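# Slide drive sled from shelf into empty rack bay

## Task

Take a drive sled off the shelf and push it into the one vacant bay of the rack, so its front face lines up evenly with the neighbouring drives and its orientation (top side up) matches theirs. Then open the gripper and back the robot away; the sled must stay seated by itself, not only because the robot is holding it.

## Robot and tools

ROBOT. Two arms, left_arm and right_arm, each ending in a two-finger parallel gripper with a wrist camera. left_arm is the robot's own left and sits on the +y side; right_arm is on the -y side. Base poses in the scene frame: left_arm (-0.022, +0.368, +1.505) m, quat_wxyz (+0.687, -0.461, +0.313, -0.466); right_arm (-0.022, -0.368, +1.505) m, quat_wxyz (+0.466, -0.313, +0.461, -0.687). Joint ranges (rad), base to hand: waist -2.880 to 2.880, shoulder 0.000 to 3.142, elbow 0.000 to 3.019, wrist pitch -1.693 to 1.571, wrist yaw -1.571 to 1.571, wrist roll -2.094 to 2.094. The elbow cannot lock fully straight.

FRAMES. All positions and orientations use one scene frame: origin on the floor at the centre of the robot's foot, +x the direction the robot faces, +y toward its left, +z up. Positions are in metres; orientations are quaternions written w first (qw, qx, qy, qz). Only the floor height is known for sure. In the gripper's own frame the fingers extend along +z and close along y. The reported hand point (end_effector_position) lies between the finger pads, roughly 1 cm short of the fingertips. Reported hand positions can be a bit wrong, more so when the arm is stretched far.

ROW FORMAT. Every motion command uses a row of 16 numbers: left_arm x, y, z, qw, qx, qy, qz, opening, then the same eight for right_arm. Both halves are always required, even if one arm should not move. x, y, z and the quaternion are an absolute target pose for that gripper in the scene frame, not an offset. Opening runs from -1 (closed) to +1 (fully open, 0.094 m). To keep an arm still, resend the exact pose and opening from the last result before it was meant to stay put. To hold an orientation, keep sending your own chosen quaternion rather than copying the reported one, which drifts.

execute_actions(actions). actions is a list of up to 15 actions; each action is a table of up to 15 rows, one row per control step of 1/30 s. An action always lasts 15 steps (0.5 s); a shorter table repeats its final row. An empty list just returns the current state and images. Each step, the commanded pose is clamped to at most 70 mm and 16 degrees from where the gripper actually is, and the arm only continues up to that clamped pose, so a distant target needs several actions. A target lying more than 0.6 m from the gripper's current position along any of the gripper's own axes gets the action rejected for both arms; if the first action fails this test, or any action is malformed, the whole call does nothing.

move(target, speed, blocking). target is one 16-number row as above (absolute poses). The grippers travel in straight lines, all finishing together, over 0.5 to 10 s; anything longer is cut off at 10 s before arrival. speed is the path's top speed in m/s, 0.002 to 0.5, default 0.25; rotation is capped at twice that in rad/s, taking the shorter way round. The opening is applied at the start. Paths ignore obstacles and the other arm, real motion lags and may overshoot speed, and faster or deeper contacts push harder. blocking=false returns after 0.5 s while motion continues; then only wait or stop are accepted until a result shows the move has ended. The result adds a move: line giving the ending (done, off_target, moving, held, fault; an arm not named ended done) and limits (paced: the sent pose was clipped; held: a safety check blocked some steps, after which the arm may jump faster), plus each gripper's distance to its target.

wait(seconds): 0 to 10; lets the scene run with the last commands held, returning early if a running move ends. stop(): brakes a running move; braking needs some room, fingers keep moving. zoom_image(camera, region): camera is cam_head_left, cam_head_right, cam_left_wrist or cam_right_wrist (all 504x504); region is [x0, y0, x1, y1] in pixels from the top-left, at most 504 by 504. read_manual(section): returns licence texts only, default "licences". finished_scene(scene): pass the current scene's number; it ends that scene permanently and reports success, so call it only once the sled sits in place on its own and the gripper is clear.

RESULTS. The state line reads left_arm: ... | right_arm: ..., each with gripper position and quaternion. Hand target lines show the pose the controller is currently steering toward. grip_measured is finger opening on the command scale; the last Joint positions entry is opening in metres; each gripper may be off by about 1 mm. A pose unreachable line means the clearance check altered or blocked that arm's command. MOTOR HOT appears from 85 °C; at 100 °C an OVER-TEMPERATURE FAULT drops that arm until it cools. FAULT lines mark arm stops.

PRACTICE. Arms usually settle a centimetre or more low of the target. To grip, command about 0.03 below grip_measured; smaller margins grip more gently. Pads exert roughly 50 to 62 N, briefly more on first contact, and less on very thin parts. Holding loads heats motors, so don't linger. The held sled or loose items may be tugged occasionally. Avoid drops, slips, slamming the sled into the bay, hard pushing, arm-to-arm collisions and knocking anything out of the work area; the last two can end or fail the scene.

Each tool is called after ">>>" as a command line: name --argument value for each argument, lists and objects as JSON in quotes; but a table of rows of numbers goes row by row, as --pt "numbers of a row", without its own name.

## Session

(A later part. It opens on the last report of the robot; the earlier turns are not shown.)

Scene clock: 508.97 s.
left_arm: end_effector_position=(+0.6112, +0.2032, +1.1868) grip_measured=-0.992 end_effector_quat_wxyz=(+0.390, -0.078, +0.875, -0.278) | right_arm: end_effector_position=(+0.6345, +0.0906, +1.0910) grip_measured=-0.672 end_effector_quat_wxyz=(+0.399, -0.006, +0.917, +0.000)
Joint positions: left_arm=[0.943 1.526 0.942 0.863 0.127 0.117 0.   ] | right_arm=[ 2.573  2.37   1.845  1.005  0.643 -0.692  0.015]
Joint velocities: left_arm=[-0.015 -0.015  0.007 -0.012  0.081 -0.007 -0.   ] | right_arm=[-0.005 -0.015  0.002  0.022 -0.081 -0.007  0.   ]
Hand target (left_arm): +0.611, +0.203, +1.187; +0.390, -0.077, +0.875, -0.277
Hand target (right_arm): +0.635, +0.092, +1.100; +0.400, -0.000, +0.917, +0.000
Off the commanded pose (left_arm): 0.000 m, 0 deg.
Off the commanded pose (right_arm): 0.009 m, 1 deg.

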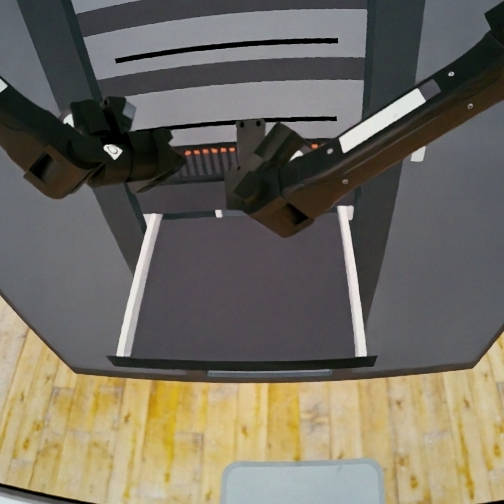

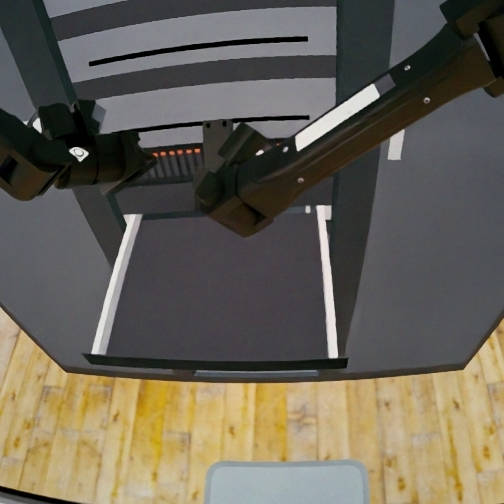

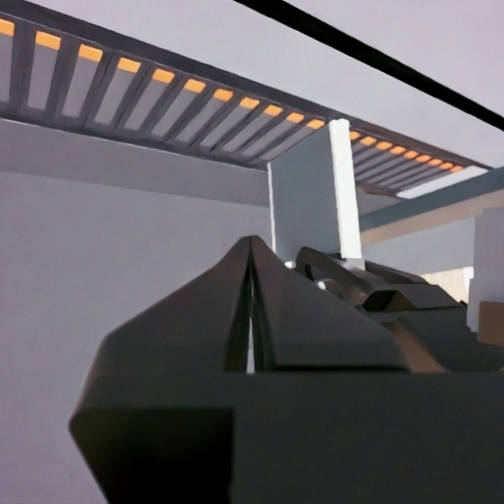

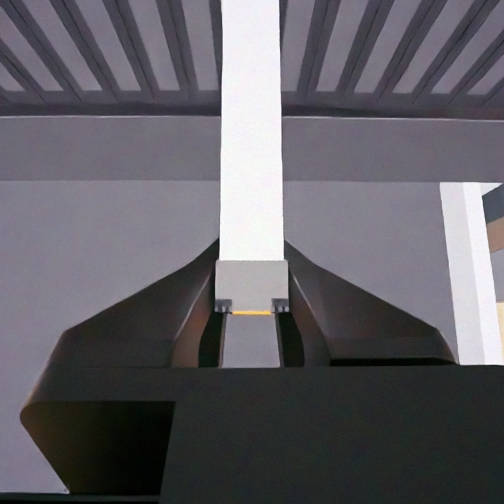

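>>> execute_actions --actions '[[[0.6112,0.2032,1.1868,0.390,-0.077,0.875,-0.277,-1, 0.642,0.091,1.102,0.40,0,0.9165,0,-0.75]],[[0.6112,0.2032,1.1868,0.390,-0.077,0.875,-0.277,-1, 0.649,0.09,1.103,0.40,0,0.9165,0,-0.75]],[[0.6112,0.2032,1.1868,0.390,-0.077,0.875,-0.277,-1, 0.656,0.089,1.104,0.40,0,0.9165,0,-0.75]],[[0.6112,0.2032,1.1868,0.390,-0.077,0.875,-0.277,-1, 0.663,0.088,1.104,0.40,0,0.9165,0,-0.75]],[[0.6112,0.2032,1.1868,0.390,-0.077,0.875,-0.277,-1, 0.663,0.088,1.104,0.40,0,0.9165,0,-0.75]]]'

>>> zoom_image --camera "cam_left_wrist" --region '[220,80,420,280]'

Scene clock: 523.33 s.
left_arm: end_effector_position=(+0.6112, +0.2032, +1.1868) grip_measured=-0.992 end_effector_quat_wxyz=(+0.390, -0.078, +0.875, -0.278) | right_arm: end_effector_position=(+0.6457, +0.0910, +1.0923) grip_measured=-0.672 end_effector_quat_wxyz=(+0.394, -0.010, +0.919, +0.001)
Joint positions: left_arm=[0.943 1.526 0.942 0.863 0.127 0.117 0.   ] | right_arm=[ 2.573  2.363  1.869  0.962  0.647 -0.692  0.015]
Joint velocities: left_arm=[-0.005  0.005 -0.012  0.002  0.022  0.022 -0.   ] | right_arm=[-0.005 -0.005  0.002 -0.027 -0.037 -0.066  0.   ]
Hand target (left_arm): +0.611, +0.203, +1.187; +0.390, -0.077, +0.875, -0.277
Hand target (right_arm): +0.663, +0.088, +1.104; +0.400, +0.000, +0.916, +0.000
Off the commanded pose (left_arm): 0.000 m, 0 deg.
Off the commanded pose (right_arm): 0.021 m, 1 deg.

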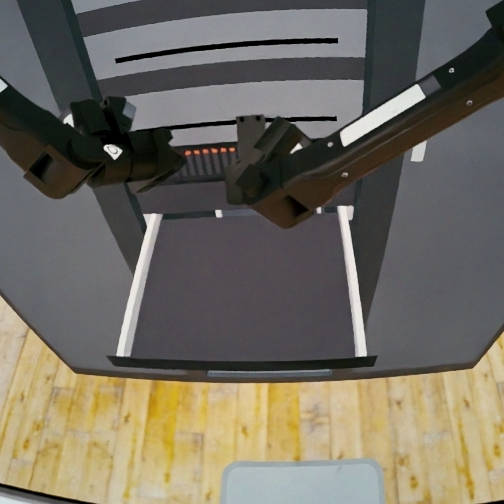

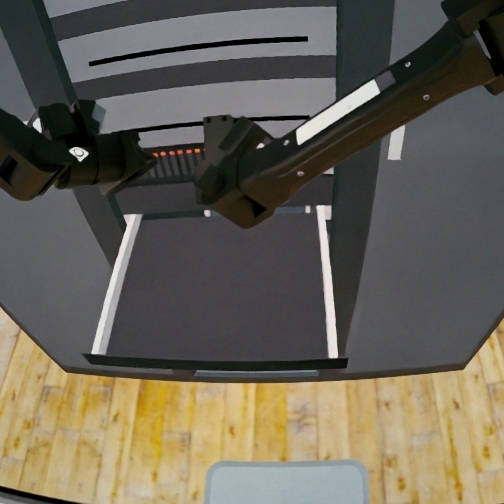

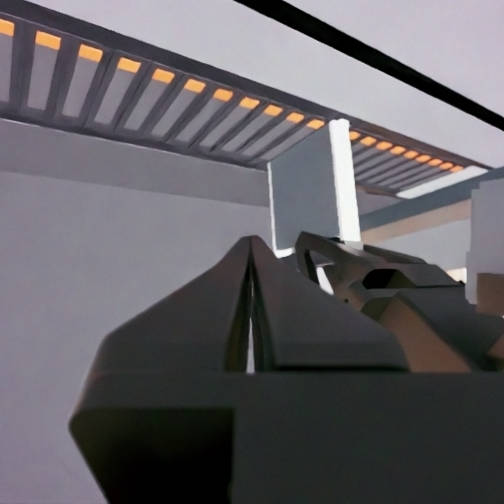

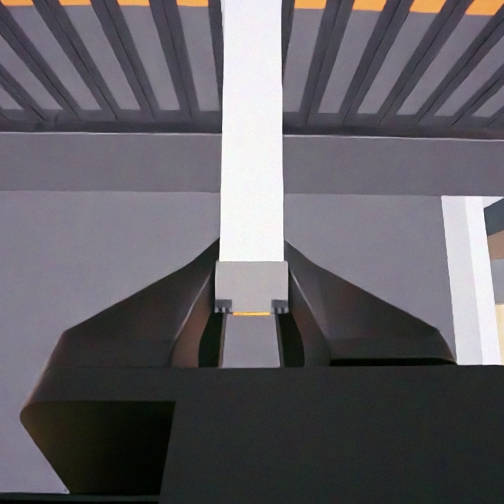

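Region (220, 80, 420, 280) of cam_left_wrist's 504x504 image, scaled by 2.520, with more detail than that image has.

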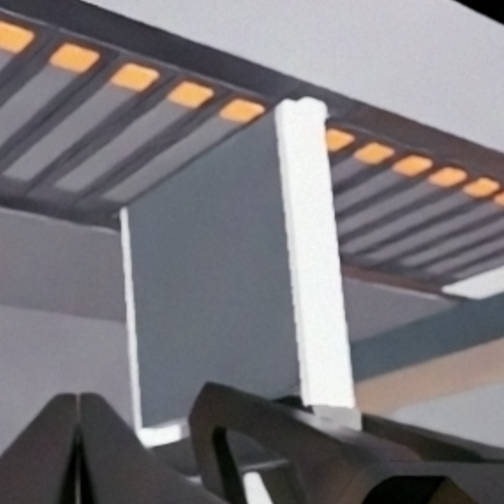

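>>> execute_actions --actions '[[[0.6112,0.2032,1.1868,0.390,-0.077,0.875,-0.277,-1, 0.669,0.089,1.104,0.40,0.005,0.9165,0,-0.75]],[[0.6112,0.2032,1.1868,0.390,-0.077,0.875,-0.277,-1, 0.675,0.089,1.104,0.40,0.005,0.9165,0,-0.75]],[[0.6112,0.2032,1.1868,0.390,-0.077,0.875,-0.277,-1, 0.681,0.089,1.104,0.40,0.005,0.9165,0,-0.75]],[[0.6112,0.2032,1.1868,0.390,-0.077,0.875,-0.277,-1, 0.687,0.089,1.104,0.40,0.005,0.9165,0,-0.75]],[[0.6112,0.2032,1.1868,0.390,-0.077,0.875,-0.277,-1, 0.687,0.089,1.104,0.40,0.005,0.9165,0,-0.75]]]'

>>> zoom_image --camera "cam_left_wrist" --region '[220,80,420,280]'

Scene clock: 538.00 s.
left_arm: end_effector_position=(+0.6112, +0.2032, +1.1868) grip_measured=-0.992 end_effector_quat_wxyz=(+0.390, -0.078, +0.875, -0.278) | right_arm: end_effector_position=(+0.6727, +0.0907, +1.0953) grip_measured=-0.672 end_effector_quat_wxyz=(+0.393, -0.010, +0.919, -0.000)
Joint positions: left_arm=[0.943 1.526 0.942 0.863 0.127 0.117 0.   ] | right_arm=[ 2.573  2.363  1.941  0.89   0.65  -0.692  0.015]
Joint velocities: left_arm=[ 0.005 -0.005 -0.012  0.007  0.051  0.051 -0.001] | right_arm=[-0.005  0.005  0.012 -0.022 -0.007  0.007  0.001]
Hand target (left_arm): +0.611, +0.203, +1.187; +0.390, -0.077, +0.875, -0.277
Hand target (right_arm): +0.687, +0.089, +1.104; +0.400, +0.005, +0.916, +0.000
Off the commanded pose (left_arm): 0.000 m, 0 deg.
Off the commanded pose (right_arm): 0.017 m, 2 deg.

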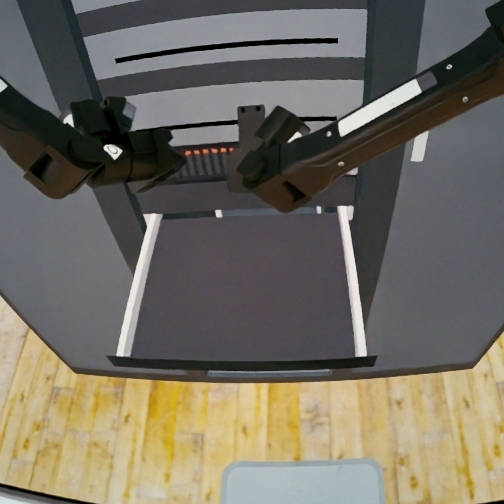

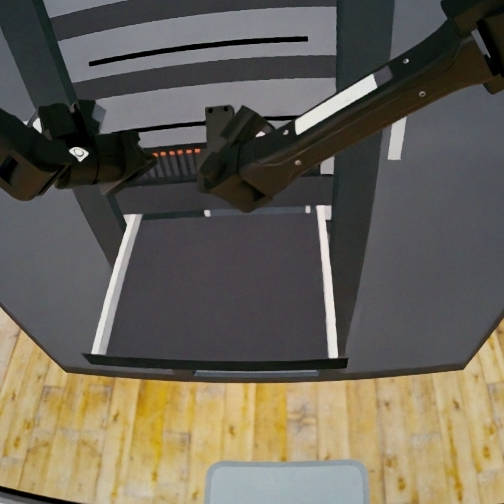

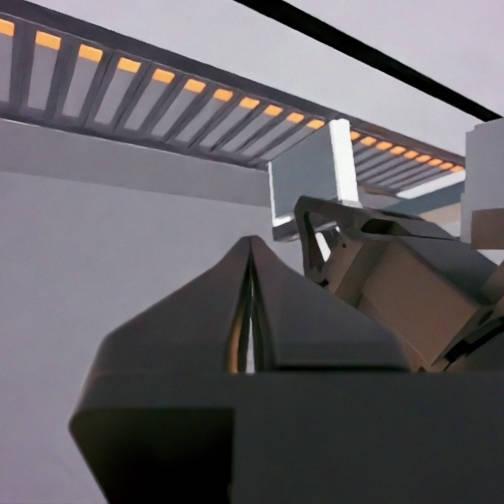

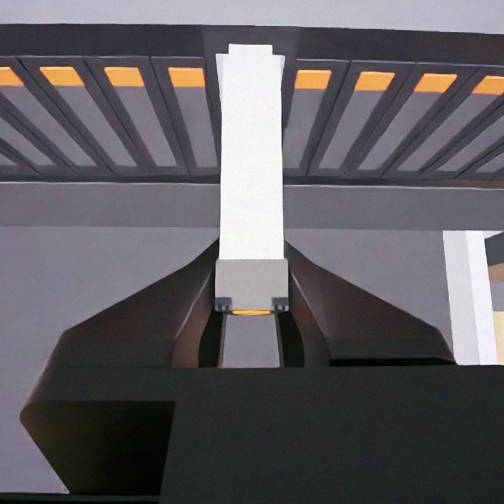

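Region (220, 80, 420, 280) of cam_left_wrist's 504x504 image, scaled by 2.520, with more detail than that image has.

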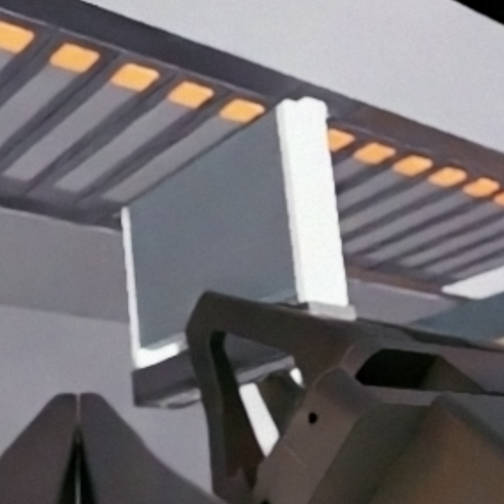

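Past the snag. Continue, levelling z.

>>> execute_actions --actions '[[[0.6112,0.2032,1.1868,0.390,-0.077,0.875,-0.277,-1, 0.694,0.089,1.102,0.40,0.005,0.9165,0,-0.75]],[[0.6112,0.2032,1.1868,0.390,-0.077,0.875,-0.277,-1, 0.701,0.089,1.101,0.40,0.005,0.9165,0,-0.75]],[[0.6112,0.2032,1.1868,0.390,-0.077,0.875,-0.277,-1, 0.708,0.089,1.10,0.40,0.005,0.9165,0,-0.75]],[[0.6112,0.2032,1.1868,0.390,-0.077,0.875,-0.277,-1, 0.708,0.089,1.10,0.40,0.005,0.9165,0,-0.75]]]'

Scene clock: 549.20 s.
left_arm: end_effector_position=(+0.6112, +0.2032, +1.1868) grip_measured=-0.992 end_effector_quat_wxyz=(+0.390, -0.078, +0.875, -0.278) | right_arm: end_effector_position=(+0.6970, +0.0913, +1.0979) grip_measured=-0.672 end_effector_quat_wxyz=(+0.393, -0.008, +0.919, +0.000)
Joint positions: left_arm=[0.943 1.526 0.942 0.863 0.127 0.117 0.   ] | right_arm=[ 2.573  2.37   2.015  0.822  0.65  -0.688  0.015]
Joint velocities: left_arm=[-0.015  0.005  0.002 -0.007  0.007 -0.066 -0.   ] | right_arm=[-0.015 -0.005 -0.012  0.017 -0.022 -0.037 -0.001]
Hand target (left_arm): +0.611, +0.203, +1.187; +0.390, -0.077, +0.875, -0.277
Hand target (right_arm): +0.708, +0.089, +1.100; +0.400, +0.005, +0.916, +0.000
Off the commanded pose (left_arm): 0.000 m, 0 deg.
Off the commanded pose (right_arm): 0.011 m, 2 deg.

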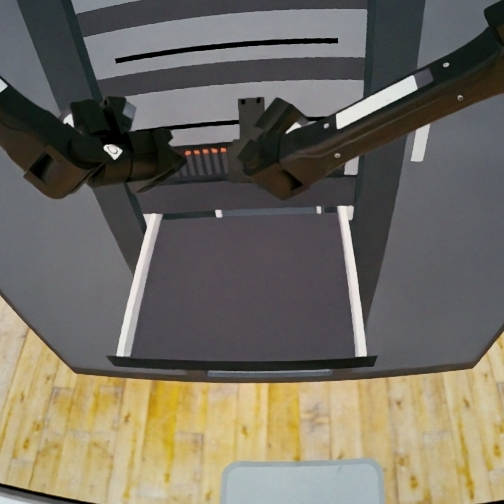

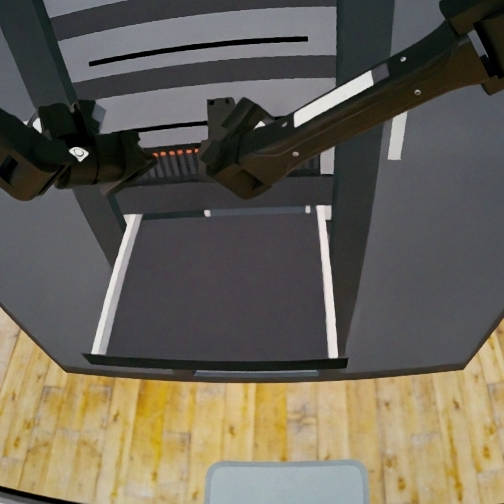

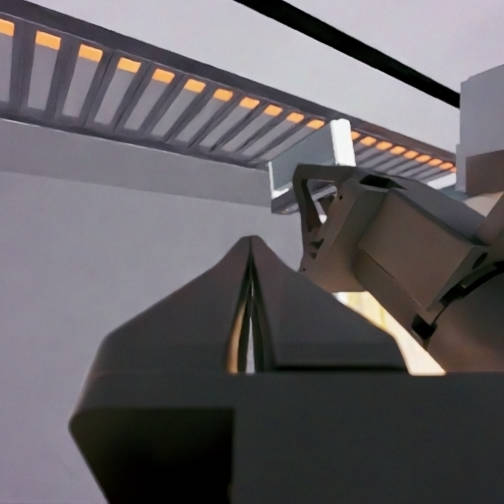

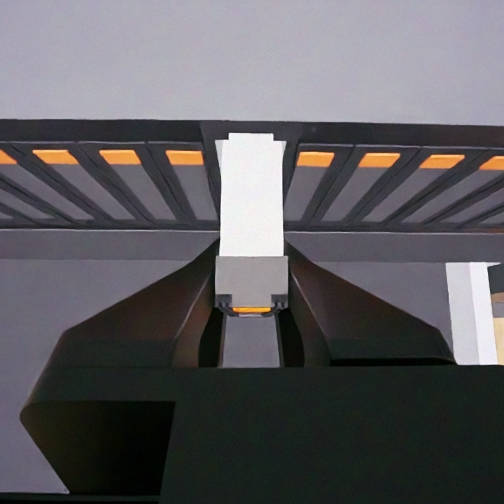

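>>> execute_actions --actions '[[[0.6112,0.2032,1.1868,0.390,-0.077,0.875,-0.277,-1, 0.697,0.091,1.098,0.40,0,0.9165,0,-0.3]],[[0.6112,0.2032,1.1868,0.390,-0.077,0.875,-0.277,-1, 0.675,0.094,1.098,0.43,0,0.903,0,-0.3]],[[0.6112,0.2032,1.1868,0.390,-0.077,0.875,-0.277,-1, 0.652,0.096,1.098,0.46,0,0.888,0,-0.3]],[[0.6112,0.2032,1.1868,0.390,-0.077,0.875,-0.277,-1, 0.652,0.096,1.098,0.46,0,0.888,0,-0.3]],[[0.6112,0.2032,1.1868,0.390,-0.077,0.875,-0.277,-1, 0.652,0.096,1.098,0.46,0,0.888,0,-1]],[[0.6112,0.2032,1.1868,0.390,-0.077,0.875,-0.277,-1, 0.665,0.093,1.098,0.46,0,0.888,0,-1]],[[0.6112,0.2032,1.1868,0.390,-0.077,0.875,-0.277,-1, 0.678,0.09,1.098,0.46,0,0.888,0,-1]],[[0.6112,0.2032,1.1868,0.390,-0.077,0.875,-0.277,-1, 0.678,0.09,1.098,0.46,0,0.888,0,-1]]]'

Scene clock: 561.60 s.
left_arm: end_effector_position=(+0.6112, +0.2032, +1.1868) grip_measured=-0.992 end_effector_quat_wxyz=(+0.390, -0.078, +0.875, -0.278) | right_arm: end_effector_position=(+0.6706, +0.0998, +1.1064) grip_measured=-0.994 end_effector_quat_wxyz=(+0.460, +0.002, +0.888, +0.008)
Joint positions: left_arm=[0.943 1.526 0.942 0.863 0.127 0.117 0.   ] | right_arm=[ 2.573  2.418  1.96   1.056  0.549 -0.739  0.   ]
Joint velocities: left_arm=[-0.005  0.015 -0.007  0.012 -0.066  0.007 -0.   ] | right_arm=[-0.005 -0.015  0.002 -0.007 -0.007 -0.037 -0.   ]
Hand target (left_arm): +0.611, +0.203, +1.187; +0.390, -0.077, +0.875, -0.277
Hand target (right_arm): +0.678, +0.090, +1.098; +0.460, +0.000, +0.888, +0.000
Off the commanded pose (left_arm): 0.000 m, 0 deg.
Off the commanded pose (right_arm): 0.015 m, 1 deg.

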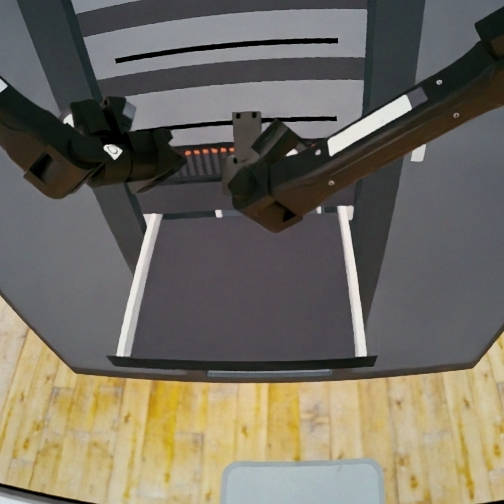

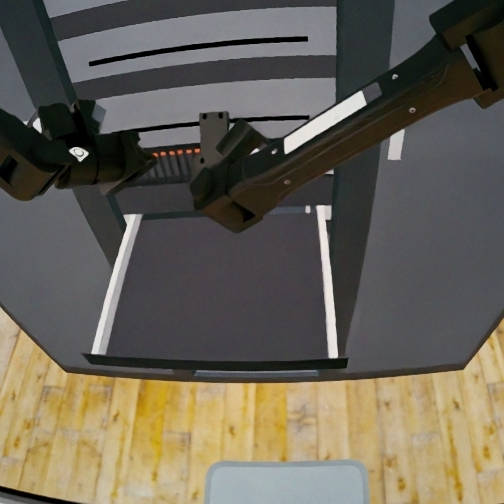

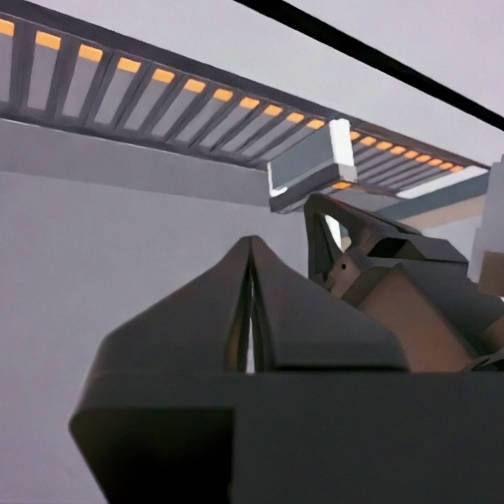

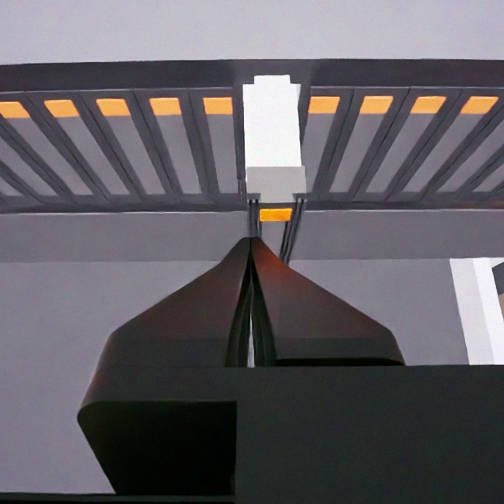

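Need ~8 mm right: move along waist direction.

>>> execute_actions --actions '[[[0.6112,0.2032,1.1868,0.390,-0.077,0.875,-0.277,-1, 0.678,0.081,1.093,0.46,0,0.888,0,-1]],[[0.6112,0.2032,1.1868,0.390,-0.077,0.875,-0.277,-1, 0.678,0.072,1.088,0.46,0,0.888,0,-1]],[[0.6112,0.2032,1.1868,0.390,-0.077,0.875,-0.277,-1, 0.678,0.072,1.088,0.46,0,0.888,0,-1]]]'

Scene clock: 570.57 s.
left_arm: end_effector_position=(+0.6112, +0.2032, +1.1868) grip_measured=-0.992 end_effector_quat_wxyz=(+0.390, -0.078, +0.875, -0.278) | right_arm: end_effector_position=(+0.6687, +0.0970, +1.1029) grip_measured=-0.994 end_effector_quat_wxyz=(+0.462, -0.005, +0.887, +0.013)
Joint positions: left_arm=[0.943 1.526 0.942 0.863 0.127 0.117 0.   ] | right_arm=[ 2.565  2.41   1.943  1.056  0.528 -0.738  0.   ]
Joint velocities: left_arm=[-0.005 -0.015 -0.007 -0.007 -0.066  0.007  0.   ] | right_arm=[ 0.005 -0.005  0.002 -0.022 -0.022 -0.051 -0.001]
Hand target (left_arm): +0.611, +0.203, +1.187; +0.390, -0.077, +0.875, -0.277
Hand target (right_arm): +0.678, +0.072, +1.088; +0.460, +0.000, +0.888, -0.000
Off the commanded pose (left_arm): 0.000 m, 0 deg.
Off the commanded pose (right_arm): 0.031 m, 2 deg.

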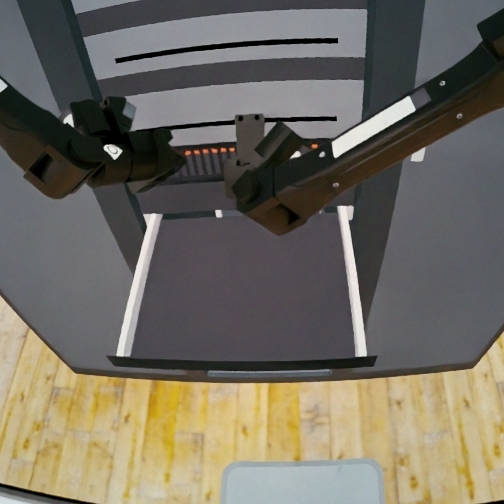

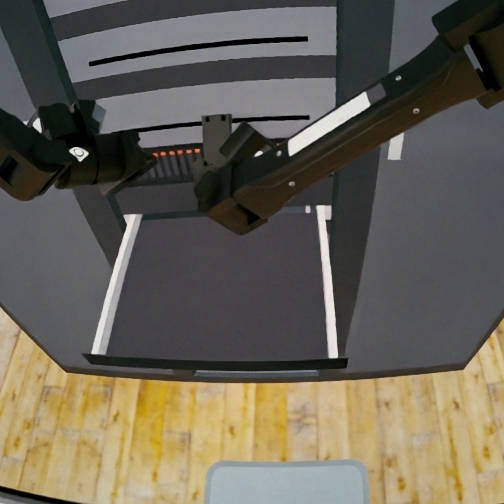

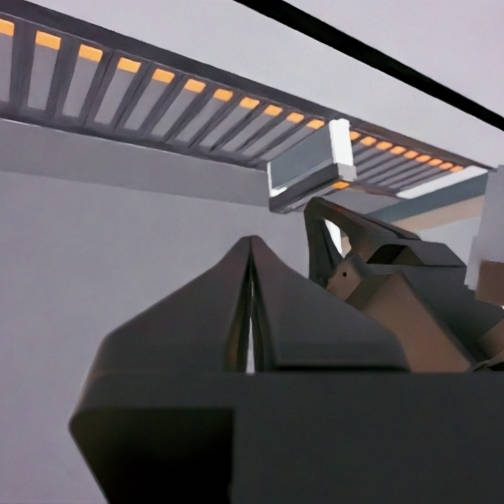

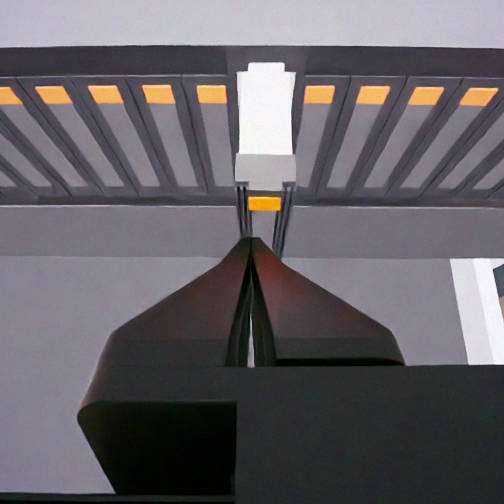

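>>> execute_actions --actions '[[[0.6112,0.2032,1.1868,0.390,-0.077,0.875,-0.277,-1, 0.682,0.067,1.086,0.46,0,0.888,0,-1]],[[0.6112,0.2032,1.1868,0.390,-0.077,0.875,-0.277,-1, 0.69,0.067,1.086,0.46,0,0.888,0,-1]],[[0.6112,0.2032,1.1868,0.390,-0.077,0.875,-0.277,-1, 0.698,0.067,1.086,0.46,0,0.888,0,-1]],[[0.6112,0.2032,1.1868,0.390,-0.077,0.875,-0.277,-1, 0.706,0.067,1.086,0.46,0,0.888,0,-1]],[[0.6112,0.2032,1.1868,0.390,-0.077,0.875,-0.277,-1, 0.714,0.067,1.086,0.46,0,0.888,0,-1]],[[0.6112,0.2032,1.1868,0.390,-0.077,0.875,-0.277,-1, 0.714,0.067,1.086,0.46,0,0.888,0,-1]]]'

Scene clock: 579.50 s.
left_arm: end_effector_position=(+0.6112, +0.2032, +1.1868) grip_measured=-0.992 end_effector_quat_wxyz=(+0.390, -0.078, +0.875, -0.278) | right_arm: end_effector_position=(+0.6991, +0.0924, +1.1034) grip_measured=-0.994 end_effector_quat_wxyz=(+0.460, -0.009, +0.888, +0.015)
Joint positions: left_arm=[0.943 1.526 0.942 0.863 0.127 0.117 0.   ] | right_arm=[ 2.558  2.401  2.011  0.967  0.52  -0.732  0.   ]
Joint velocities: left_arm=[-0.005  0.005  0.007 -0.002  0.066 -0.037 -0.001] | right_arm=[ 0.005 -0.015  0.002 -0.012  0.007  0.051  0.   ]
Hand target (left_arm): +0.611, +0.203, +1.187; +0.390, -0.077, +0.875, -0.277
Hand target (right_arm): +0.713, +0.066, +1.087; +0.460, +0.000, +0.888, +0.000
Off the commanded pose (left_arm): 0.000 m, 0 deg.
Off the commanded pose (right_arm): 0.034 m, 2 deg.

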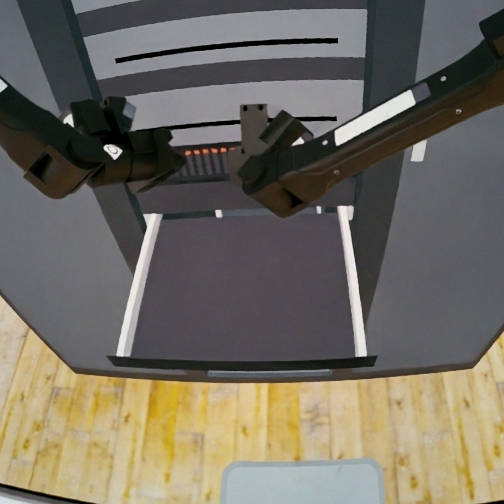

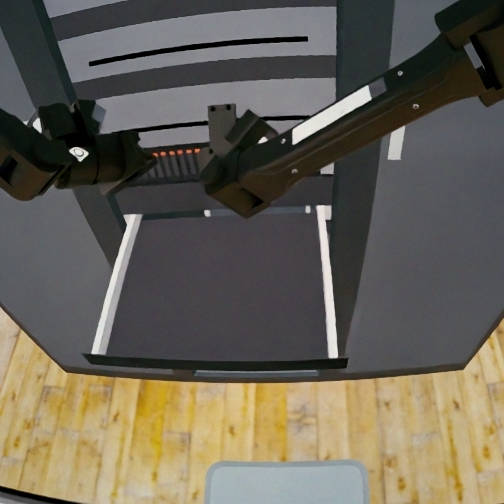

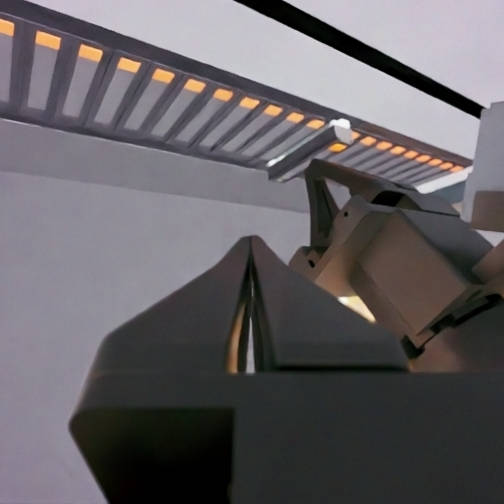

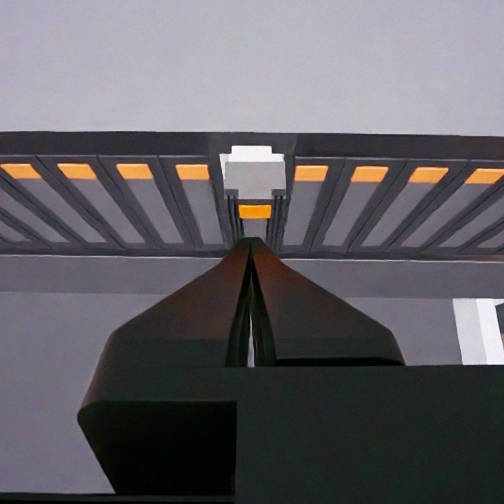

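>>> execute_actions --actions '[[[0.6112,0.2032,1.1868,0.390,-0.077,0.875,-0.277,-1, 0.721,0.069,1.087,0.46,0,0.888,0,-1]],[[0.6112,0.2032,1.1868,0.390,-0.077,0.875,-0.277,-1, 0.728,0.069,1.087,0.46,0,0.888,0,-1]],[[0.6112,0.2032,1.1868,0.390,-0.077,0.875,-0.277,-1, 0.735,0.069,1.087,0.46,0,0.888,0,-1]],[[0.6112,0.2032,1.1868,0.390,-0.077,0.875,-0.277,-1, 0.735,0.069,1.087,0.46,0,0.888,0,-1]]]'

>>> zoom_image --camera "cam_left_wrist" --region '[220,80,420,280]'

Scene clock: 588.43 s.
left_arm: end_effector_position=(+0.6112, +0.2032, +1.1868) grip_measured=-0.992 end_effector_quat_wxyz=(+0.390, -0.078, +0.875, -0.278) | right_arm: end_effector_position=(+0.7146, +0.0935, +1.1040) grip_measured=-0.994 end_effector_quat_wxyz=(+0.456, -0.013, +0.890, +0.016)
Joint positions: left_arm=[0.943 1.526 0.942 0.863 0.127 0.117 0.   ] | right_arm=[ 2.558  2.403  2.059  0.907  0.522 -0.731  0.   ]
Joint velocities: left_arm=[-0.005 -0.005 -0.017 -0.012 -0.022 -0.037 -0.001] | right_arm=[-0.005  0.005 -0.012  0.002 -0.037  0.051 -0.001]
Hand target (left_arm): +0.611, +0.203, +1.187; +0.390, -0.077, +0.875, -0.277
Hand target (right_arm): +0.733, +0.067, +1.089; +0.460, +0.000, +0.888, +0.000
Off the commanded pose (left_arm): 0.000 m, 0 deg.
Off the commanded pose (right_arm): 0.036 m, 2 deg.

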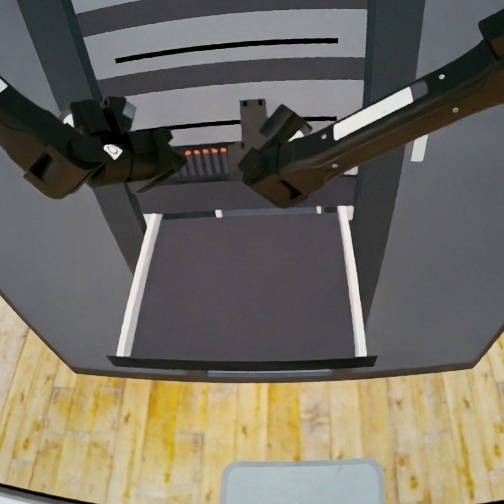

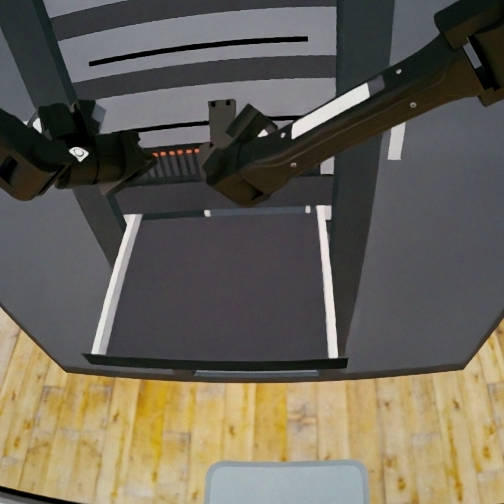

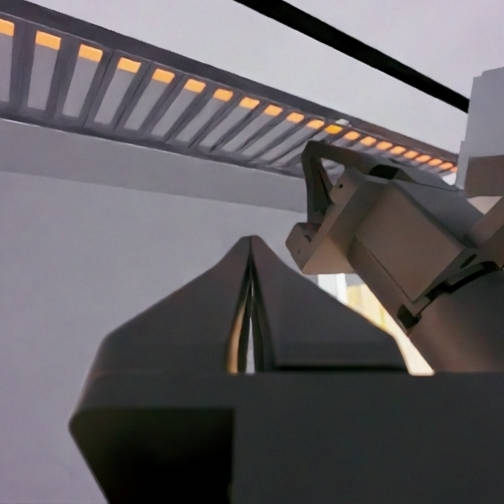

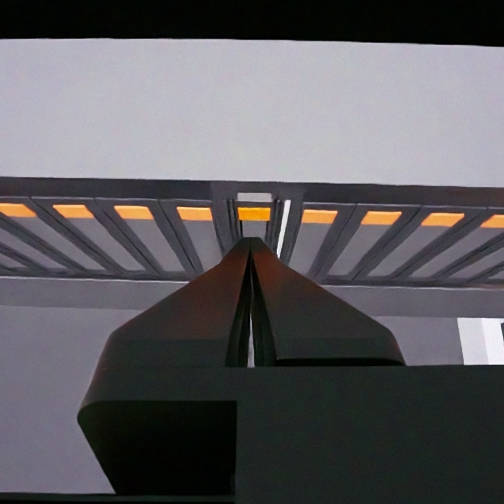

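Region (220, 80, 420, 280) of cam_left_wrist's 504x504 image, scaled by 2.520, with more detail than that image has.

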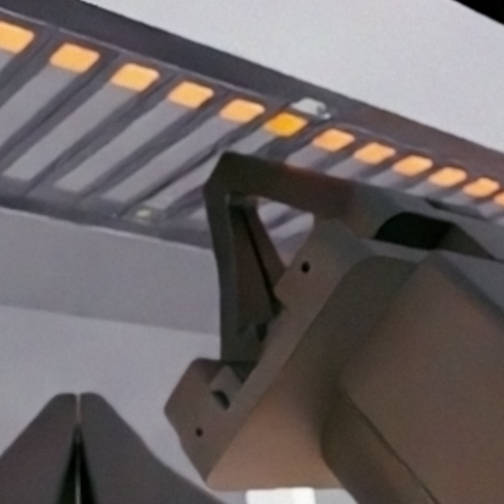

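Looks flush. One small extra nudge, then retreat.

>>> execute_actions --actions '[[[0.6112,0.2032,1.1868,0.390,-0.077,0.875,-0.277,-1, 0.743,0.069,1.087,0.46,0,0.888,0,-1]],[[0.6112,0.2032,1.1868,0.390,-0.077,0.875,-0.277,-1, 0.743,0.069,1.087,0.46,0,0.888,0,-1]],[[0.6112,0.2032,1.1868,0.390,-0.077,0.875,-0.277,-1, 0.70,0.09,1.104,0.46,0,0.888,0,-1]]]'

>>> move --target '[0.6112,0.2032,1.1868,0.390,-0.077,0.875,-0.277,-1, 0.5,-0.15,1.2,0.3,0,0.954,0,-1]' --speed 0.2

>>> zoom_image --camera "cam_left_wrist" --region '[220,80,420,280]'

Scene clock: 599.37 s.
left_arm: end_effector_position=(+0.6112, +0.2032, +1.1868) grip_measured=-0.992 end_effector_quat_wxyz=(+0.390, -0.078, +0.875, -0.278) | right_arm: end_effector_position=(+0.7022, +0.0889, +1.1017) grip_measured=-0.994 end_effector_quat_wxyz=(+0.457, +0.001, +0.889, +0.003)
Joint positions: left_arm=[0.943 1.526 0.942 0.863 0.127 0.117 0.   ] | right_arm=[ 2.558  2.412  2.035  0.971  0.546 -0.735  0.   ]
Joint velocities: left_arm=[-0.015 -0.005 -0.002  0.002 -0.037  0.022 -0.001] | right_arm=[-0.005 -0.005 -0.012 -0.007 -0.066 -0.051  0.   ]
Hand target (left_arm): +0.611, +0.203, +1.187; +0.390, -0.077, +0.875, -0.277
Hand target (right_arm): +0.700, +0.090, +1.104; +0.460, +0.000, +0.888, +0.000
Off the commanded pose (left_arm): 0.000 m, 0 deg.
Off the commanded pose (right_arm): 0.003 m, 1 deg.

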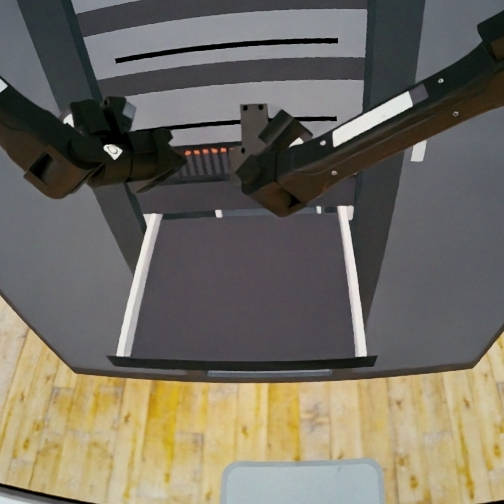

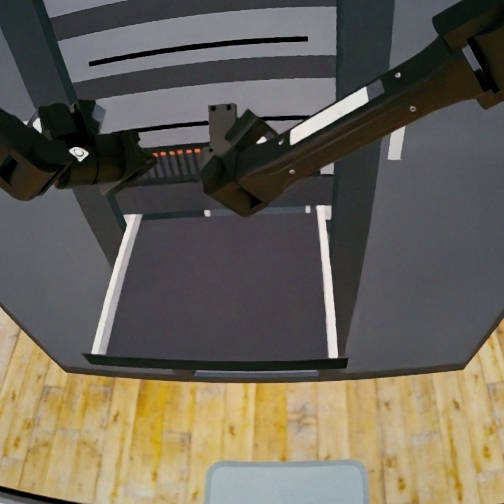

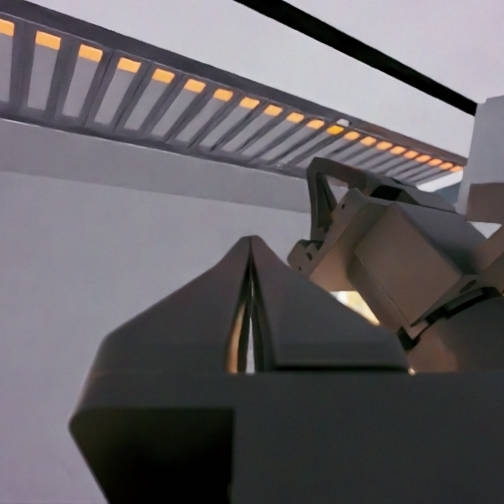

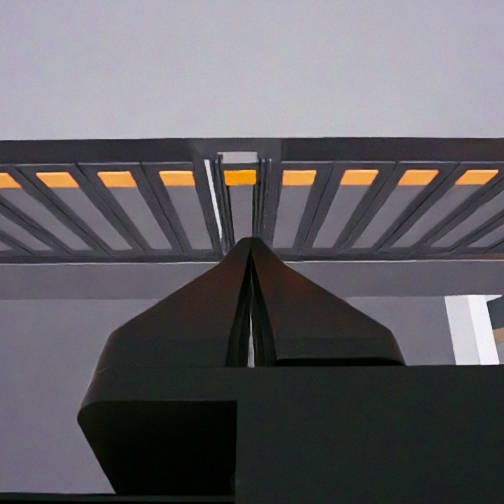

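Scene clock: 601.40 s.
left_arm: end_effector_position=(+0.6112, +0.2032, +1.1868) grip_measured=-0.992 end_effector_quat_wxyz=(+0.390, -0.078, +0.875, -0.278) | right_arm: end_effector_position=(+0.5027, -0.1426, +1.2090) grip_measured=-0.994 end_effector_quat_wxyz=(+0.308, -0.004, +0.952, +0.005)
Joint positions: left_arm=[0.943 1.526 0.942 0.863 0.127 0.117 0.   ] | right_arm=[ 2.516  1.67   0.812  1.112  0.695 -0.527  0.   ]
Joint velocities: left_arm=[-0.005 -0.005 -0.002 -0.007 -0.037 -0.037  0.001] | right_arm=[-0.024 -0.005  0.012  0.007 -0.051  0.037  0.   ]
Hand target (left_arm): +0.611, +0.203, +1.187; +0.390, -0.077, +0.875, -0.277
Hand target (right_arm): +0.501, -0.153, +1.201; +0.301, -0.000, +0.954, -0.002
Off the commanded pose (left_arm): 0.000 m, 0 deg.
Off the commanded pose (right_arm): 0.012 m, 1 deg.
move: off_target (right_arm)

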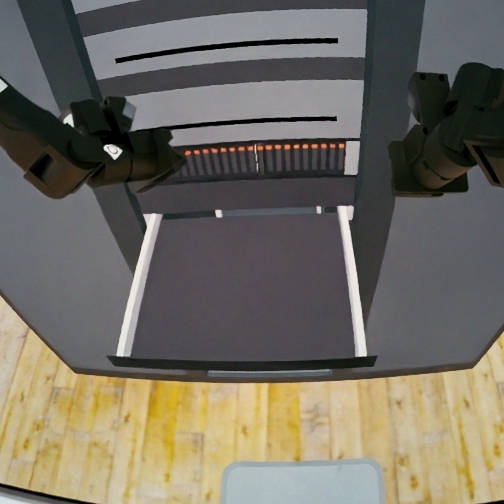

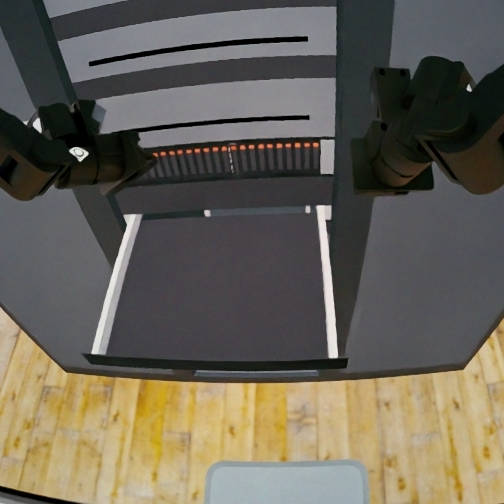

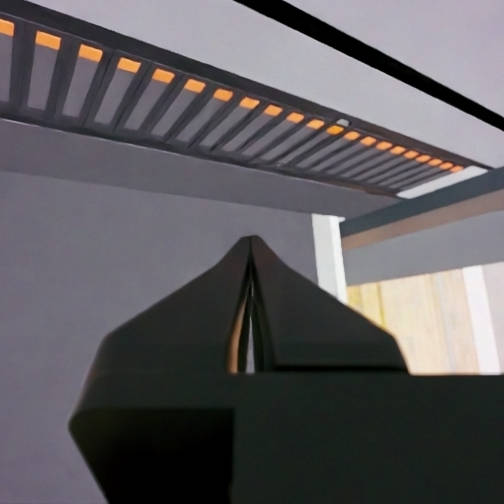

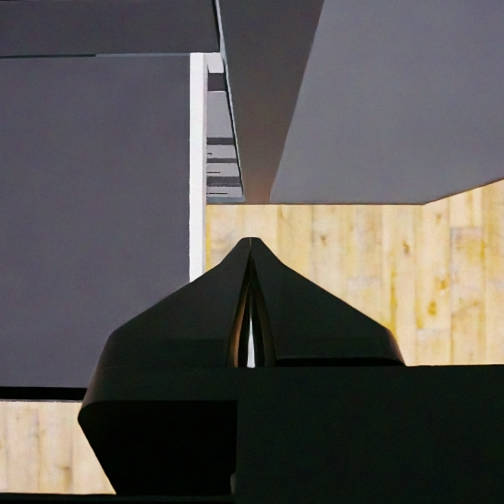

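Region (220, 80, 420, 280) of cam_left_wrist's 504x504 image, scaled by 2.520, with more detail than that image has.

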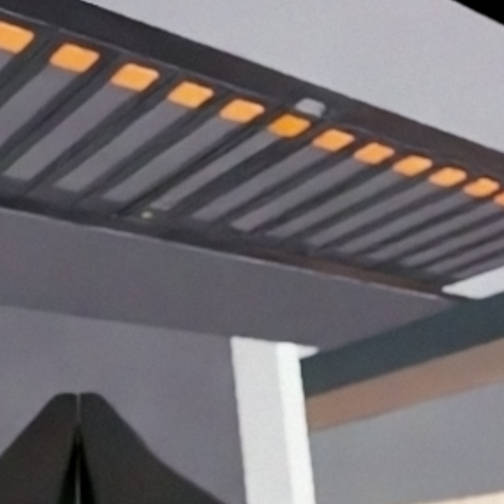

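>>> move --target '[0.45,0.28,1.2,0.390,-0.077,0.875,-0.277,-1,0.50,-0.14,1.21,0.43,0,0.903,0,-1]' --speed 0.15

Scene clock: 618.47 s.
left_arm: end_effector_position=(+0.4574, +0.2759, +1.2033) grip_measured=-0.992 end_effector_quat_wxyz=(+0.393, -0.074, +0.873, -0.280) | right_arm: end_effector_position=(+0.5032, -0.1309, +1.2201) grip_measured=-0.994 end_effector_quat_wxyz=(+0.430, +0.006, +0.903, +0.015)
Joint positions: left_arm=[1.137 1.497 0.527 1.265 0.321 0.066 0.   ] | right_arm=[ 2.502  1.827  0.812  1.525  0.525 -0.647  0.   ]
Joint velocities: left_arm=[ 0.005 -0.005  0.012  0.012 -0.022  0.022  0.001] | right_arm=[ 0.005 -0.015 -0.012 -0.012 -0.051 -0.007 -0.001]
Hand target (left_arm): +0.451, +0.281, +1.202; +0.389, -0.078, +0.875, -0.277
Hand target (right_arm): +0.500, -0.139, +1.209; +0.429, +0.001, +0.903, +0.002
Off the commanded pose (left_arm): 0.009 m, 1 deg.
Off the commanded pose (right_arm): 0.014 m, 2 deg.
move: off_target (right_arm)

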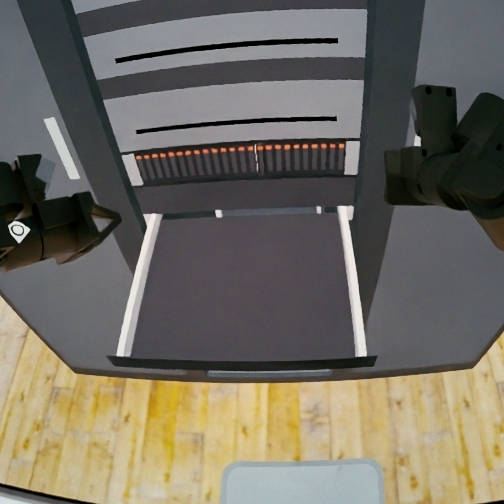

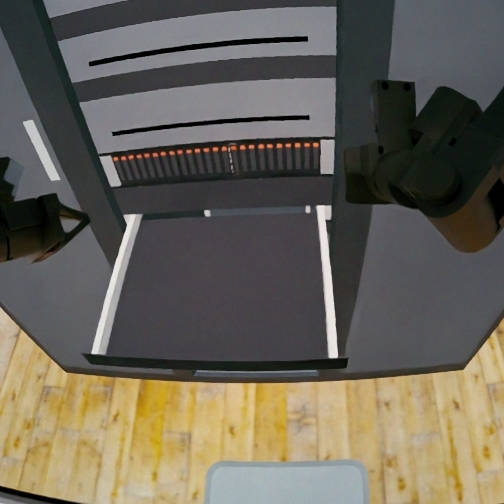

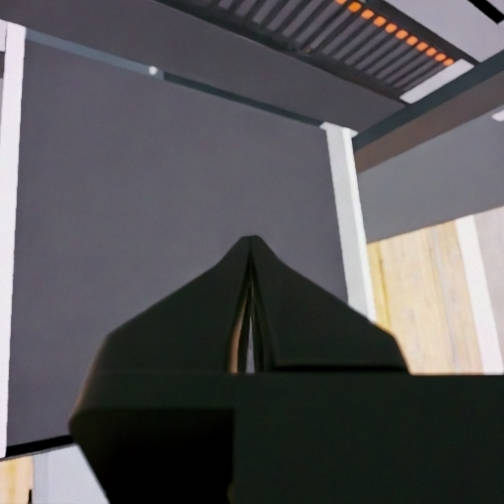

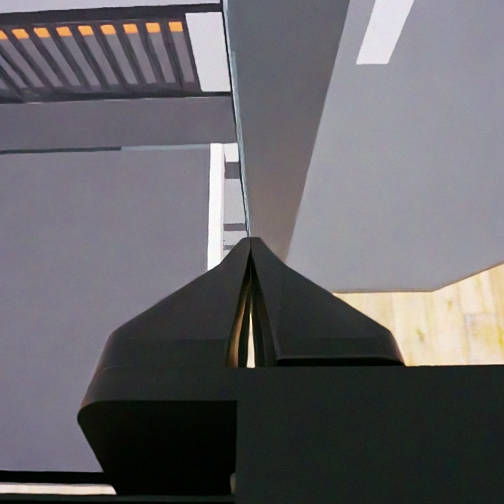

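>>> finished_scene --scene 1

The scene is finished: the task was done.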